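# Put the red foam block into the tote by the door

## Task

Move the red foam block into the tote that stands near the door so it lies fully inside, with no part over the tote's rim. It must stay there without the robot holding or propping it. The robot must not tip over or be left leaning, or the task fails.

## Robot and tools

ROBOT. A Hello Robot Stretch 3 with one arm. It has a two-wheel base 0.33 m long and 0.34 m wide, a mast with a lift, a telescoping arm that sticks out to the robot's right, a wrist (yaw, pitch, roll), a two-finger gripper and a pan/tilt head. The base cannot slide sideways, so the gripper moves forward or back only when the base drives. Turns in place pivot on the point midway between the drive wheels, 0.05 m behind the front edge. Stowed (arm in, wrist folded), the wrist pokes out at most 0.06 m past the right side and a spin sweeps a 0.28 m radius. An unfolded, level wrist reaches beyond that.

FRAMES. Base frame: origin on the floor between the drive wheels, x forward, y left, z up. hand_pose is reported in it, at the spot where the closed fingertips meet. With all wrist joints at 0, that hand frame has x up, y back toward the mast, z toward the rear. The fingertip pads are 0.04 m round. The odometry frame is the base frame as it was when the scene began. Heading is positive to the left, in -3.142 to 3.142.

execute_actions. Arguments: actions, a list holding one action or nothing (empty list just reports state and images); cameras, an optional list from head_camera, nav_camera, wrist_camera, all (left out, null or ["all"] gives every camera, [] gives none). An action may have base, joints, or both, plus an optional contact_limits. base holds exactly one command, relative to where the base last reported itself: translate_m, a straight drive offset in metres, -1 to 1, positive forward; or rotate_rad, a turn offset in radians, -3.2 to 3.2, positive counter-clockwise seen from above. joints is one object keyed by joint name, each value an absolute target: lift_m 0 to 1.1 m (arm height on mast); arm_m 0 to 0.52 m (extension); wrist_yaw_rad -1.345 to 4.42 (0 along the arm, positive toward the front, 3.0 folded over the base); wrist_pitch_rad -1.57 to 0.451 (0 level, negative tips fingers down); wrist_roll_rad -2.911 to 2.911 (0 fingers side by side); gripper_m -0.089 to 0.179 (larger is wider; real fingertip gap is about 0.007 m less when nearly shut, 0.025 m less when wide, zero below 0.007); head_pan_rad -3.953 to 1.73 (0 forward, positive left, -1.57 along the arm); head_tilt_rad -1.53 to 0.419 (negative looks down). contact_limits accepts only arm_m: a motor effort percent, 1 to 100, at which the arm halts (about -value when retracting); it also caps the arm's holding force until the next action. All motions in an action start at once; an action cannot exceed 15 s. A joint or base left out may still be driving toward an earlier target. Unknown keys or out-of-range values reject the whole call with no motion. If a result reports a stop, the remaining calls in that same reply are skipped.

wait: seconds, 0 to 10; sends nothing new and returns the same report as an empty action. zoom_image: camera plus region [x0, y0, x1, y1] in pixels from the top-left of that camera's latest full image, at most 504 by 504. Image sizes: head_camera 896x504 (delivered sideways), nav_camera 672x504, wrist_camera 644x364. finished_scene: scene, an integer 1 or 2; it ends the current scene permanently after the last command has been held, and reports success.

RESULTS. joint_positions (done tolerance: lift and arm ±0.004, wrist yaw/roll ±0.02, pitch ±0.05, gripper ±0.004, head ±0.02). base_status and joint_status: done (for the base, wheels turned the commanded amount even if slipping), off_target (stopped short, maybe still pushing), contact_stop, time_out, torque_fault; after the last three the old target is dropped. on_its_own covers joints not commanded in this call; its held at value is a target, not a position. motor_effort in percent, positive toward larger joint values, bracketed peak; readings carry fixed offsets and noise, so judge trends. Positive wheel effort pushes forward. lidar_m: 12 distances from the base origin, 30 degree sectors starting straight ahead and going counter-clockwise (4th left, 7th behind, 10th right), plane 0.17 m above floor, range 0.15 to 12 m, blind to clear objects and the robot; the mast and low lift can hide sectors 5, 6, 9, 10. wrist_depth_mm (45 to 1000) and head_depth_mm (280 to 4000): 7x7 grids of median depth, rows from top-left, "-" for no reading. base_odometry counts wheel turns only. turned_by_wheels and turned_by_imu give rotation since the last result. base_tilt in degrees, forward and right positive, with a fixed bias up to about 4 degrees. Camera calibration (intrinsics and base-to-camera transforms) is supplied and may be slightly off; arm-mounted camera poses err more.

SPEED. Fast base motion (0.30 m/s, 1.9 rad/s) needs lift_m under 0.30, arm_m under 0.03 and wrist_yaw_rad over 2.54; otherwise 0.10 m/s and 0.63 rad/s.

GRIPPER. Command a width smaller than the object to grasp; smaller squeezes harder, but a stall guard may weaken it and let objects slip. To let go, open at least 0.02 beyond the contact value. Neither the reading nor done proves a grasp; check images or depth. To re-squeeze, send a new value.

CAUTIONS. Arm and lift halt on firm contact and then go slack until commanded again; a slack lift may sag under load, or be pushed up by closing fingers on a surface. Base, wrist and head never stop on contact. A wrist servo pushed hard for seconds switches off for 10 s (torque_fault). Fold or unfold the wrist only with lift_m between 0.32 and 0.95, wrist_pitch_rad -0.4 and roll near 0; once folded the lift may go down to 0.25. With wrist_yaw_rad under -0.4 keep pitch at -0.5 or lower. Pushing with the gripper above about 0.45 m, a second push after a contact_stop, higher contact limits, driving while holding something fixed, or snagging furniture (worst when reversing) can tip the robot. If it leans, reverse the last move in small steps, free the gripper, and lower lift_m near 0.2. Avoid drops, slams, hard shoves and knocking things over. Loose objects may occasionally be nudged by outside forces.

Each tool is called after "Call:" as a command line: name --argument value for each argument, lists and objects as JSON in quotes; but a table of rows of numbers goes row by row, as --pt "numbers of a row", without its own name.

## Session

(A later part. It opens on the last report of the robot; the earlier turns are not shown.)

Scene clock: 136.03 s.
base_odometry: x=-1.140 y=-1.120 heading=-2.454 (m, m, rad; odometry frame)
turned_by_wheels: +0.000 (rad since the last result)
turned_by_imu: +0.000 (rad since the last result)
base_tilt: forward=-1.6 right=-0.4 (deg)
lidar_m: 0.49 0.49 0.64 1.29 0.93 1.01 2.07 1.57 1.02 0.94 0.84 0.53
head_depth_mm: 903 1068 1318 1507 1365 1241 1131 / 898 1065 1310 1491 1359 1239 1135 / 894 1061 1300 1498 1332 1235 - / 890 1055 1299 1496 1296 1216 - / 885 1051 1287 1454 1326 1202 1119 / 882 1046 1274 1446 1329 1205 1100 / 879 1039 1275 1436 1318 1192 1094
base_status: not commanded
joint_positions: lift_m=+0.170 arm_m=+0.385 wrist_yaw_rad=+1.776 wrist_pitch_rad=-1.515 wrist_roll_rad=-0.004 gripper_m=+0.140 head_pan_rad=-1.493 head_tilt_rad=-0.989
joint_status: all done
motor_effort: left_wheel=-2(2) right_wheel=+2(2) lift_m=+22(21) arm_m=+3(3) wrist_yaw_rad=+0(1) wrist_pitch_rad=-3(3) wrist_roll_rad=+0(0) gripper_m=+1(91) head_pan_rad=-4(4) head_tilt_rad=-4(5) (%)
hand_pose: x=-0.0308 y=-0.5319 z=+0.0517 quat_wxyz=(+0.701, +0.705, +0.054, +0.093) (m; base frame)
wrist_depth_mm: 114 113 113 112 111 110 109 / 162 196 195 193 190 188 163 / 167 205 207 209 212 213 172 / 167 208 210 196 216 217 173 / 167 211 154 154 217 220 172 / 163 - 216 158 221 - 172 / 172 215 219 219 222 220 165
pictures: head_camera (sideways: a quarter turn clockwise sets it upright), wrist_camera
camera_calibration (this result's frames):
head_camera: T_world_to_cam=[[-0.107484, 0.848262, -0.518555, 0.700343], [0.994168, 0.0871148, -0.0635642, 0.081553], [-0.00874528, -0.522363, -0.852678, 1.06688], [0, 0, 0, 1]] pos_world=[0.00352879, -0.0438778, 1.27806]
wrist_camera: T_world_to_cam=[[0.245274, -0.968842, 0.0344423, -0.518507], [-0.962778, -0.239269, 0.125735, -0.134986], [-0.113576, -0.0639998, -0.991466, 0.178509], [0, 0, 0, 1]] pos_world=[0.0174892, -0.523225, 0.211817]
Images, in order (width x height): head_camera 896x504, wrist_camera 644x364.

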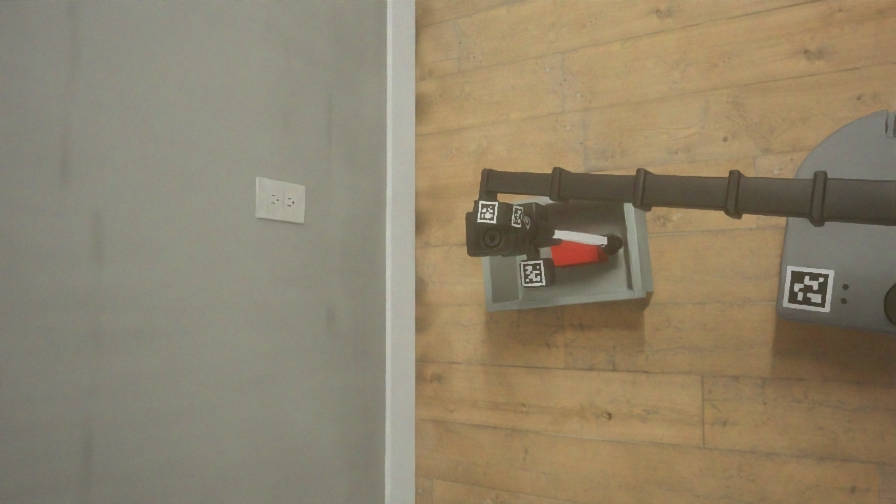

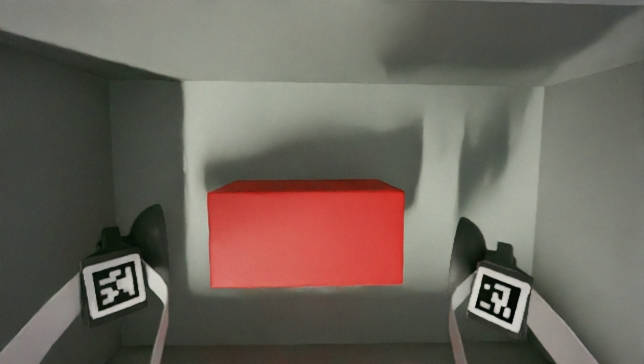

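The block has settled flat inside the tote. Raising the gripper clear, then retracting the arm.

Call:
execute_actions --actions '[{"joints": {"lift_m": 0.36}}]' --cameras '["wrist_camera"]'

Call:
execute_actions --actions '[{"joints": {"arm_m": 0.05, "wrist_pitch_rad": -0.6}}]' --cameras '["head_camera"]'

Scene clock: 138.73 s.
base_odometry: x=-1.140 y=-1.120 heading=-2.454 (m, m, rad; odometry frame)
turned_by_wheels: +0.000 (rad since the last result)
turned_by_imu: -0.001 (rad since the last result)
base_tilt: forward=-1.7 right=-0.4 (deg)
lidar_m: 0.49 0.49 0.63 1.29 0.93 1.01 2.07 1.57 1.02 0.94 0.84 0.53
head_depth_mm: 899 1074 1325 1505 1371 1234 1130 / 895 1066 1305 1492 1361 1234 1137 / 893 1061 1306 1474 1280 1241 - / 884 1052 1296 1480 1315 1215 - / 888 1052 1285 1463 1334 1206 1122 / 885 1045 1282 1451 1325 1204 1099 / 880 1038 1270 1451 1315 1195 1093
base_status: not commanded
joint_positions: lift_m=+0.360 arm_m=+0.385 wrist_yaw_rad=+1.776 wrist_pitch_rad=-1.515 wrist_roll_rad=-0.004 gripper_m=+0.140 head_pan_rad=-1.493 head_tilt_rad=-0.989
joint_status: all done
motor_effort: left_wheel=-2(2) right_wheel=+1(1) lift_m=+31(33) arm_m=+3(3) wrist_yaw_rad=-1(0) wrist_pitch_rad=-3(3) wrist_roll_rad=+0(0) gripper_m=+1(1) head_pan_rad=-4(4) head_tilt_rad=-5(5) (%)
hand_pose: x=-0.0308 y=-0.5319 z=+0.2413 quat_wxyz=(+0.701, +0.705, +0.054, +0.093) (m; base frame)
wrist_depth_mm: 380 380 385 389 391 399 399 / 382 385 392 394 399 403 407 / 387 393 391 397 400 411 417 / 393 395 399 346 404 408 416 / 400 401 404 408 412 416 423 / 405 - 317 318 319 - 428 / 414 416 418 420 431 436 428
pictures: wrist_camera
camera_calibration (this result's frames):
wrist_camera: T_world_to_cam=[[0.245274, -0.968842, 0.0344423, -0.525036], [-0.962778, -0.239269, 0.125735, -0.158817], [-0.113576, -0.0639998, -0.991466, 0.366424], [0, 0, 0, 1]] pos_world=[0.0174892, -0.523226, 0.401349]
Images, in order (width x height): wrist_camera 644x364.

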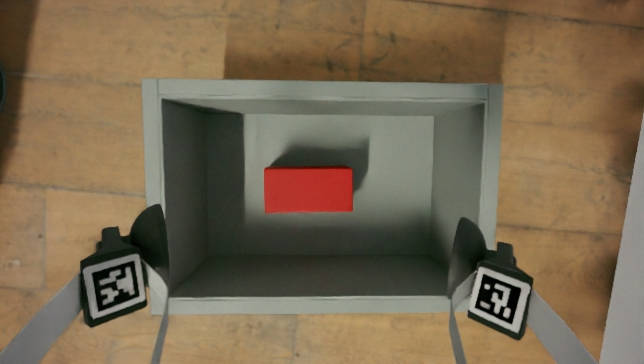

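Scene clock: 142.40 s.
base_odometry: x=-1.140 y=-1.120 heading=-2.454 (m, m, rad; odometry frame)
turned_by_wheels: +0.000 (rad since the last result)
turned_by_imu: -0.001 (rad since the last result)
base_tilt: forward=-1.6 right=-0.5 (deg)
lidar_m: 0.49 0.49 0.64 1.29 0.93 1.01 2.07 1.57 1.02 0.94 0.84 0.53
head_depth_mm: 902 1068 1323 1506 1366 1241 1138 / 899 1068 1316 1491 1361 1228 1136 / 895 1065 1302 1478 1323 1254 - / 889 1055 1301 1475 1331 1184 - / 887 1050 1290 1457 1329 1240 1111 / 884 1047 1286 1450 1324 1201 1092 / 879 1045 1274 1434 1311 1194 1091
base_status: not commanded
joint_positions: lift_m=+0.360 arm_m=+0.050 wrist_yaw_rad=+1.776 wrist_pitch_rad=-0.619 wrist_roll_rad=-0.004 gripper_m=+0.140 head_pan_rad=-1.493 head_tilt_rad=-0.989
joint_status: all done
motor_effort: left_wheel=-2(2) right_wheel=+1(1) lift_m=+31(31) arm_m=-1(4) wrist_yaw_rad=-1(0) wrist_pitch_rad=+7(6) wrist_roll_rad=+0(0) gripper_m=+1(1) head_pan_rad=-4(4) head_tilt_rad=-4(5) (%)
hand_pose: x=+0.1693 y=-0.1558 z=+0.3302 quat_wxyz=(+0.593, +0.657, -0.256, +0.388) (m; base frame)
wrist_depth_mm: 435 423 420 422 410 406 398 / 481 478 470 465 463 451 441 / 539 547 535 519 523 509 496 / 625 607 605 596 593 581 583 / 554 578 575 599 595 611 617 / 500 - 509 522 524 - 542 / 442 446 452 460 473 465 486
pictures: head_camera (sideways: a quarter turn clockwise sets it upright)
camera_calibration (this result's frames):
head_camera: T_world_to_cam=[[-0.107484, 0.848262, -0.518555, 0.700343], [0.994168, 0.0871148, -0.0635642, 0.081553], [-0.00874529, -0.522363, -0.852678, 1.06688], [0, 0, 0, 1]] pos_world=[0.00352879, -0.0438778, 1.27806]
Images, in order (width x height): head_camera 896x504.

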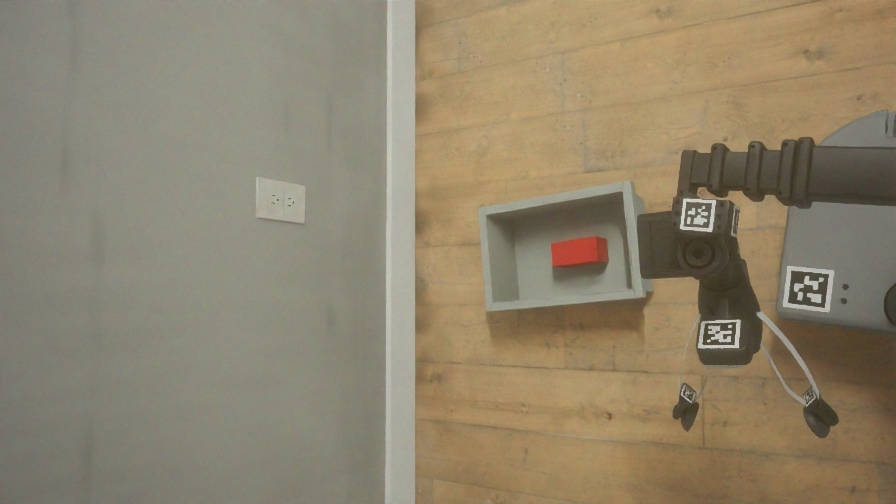

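The red block is lying flat in the middle of the tote, the gripper is clear, and the robot is level. Ending scene 1.

Call:
finished_scene --scene 1

The scene is finished: the task was done.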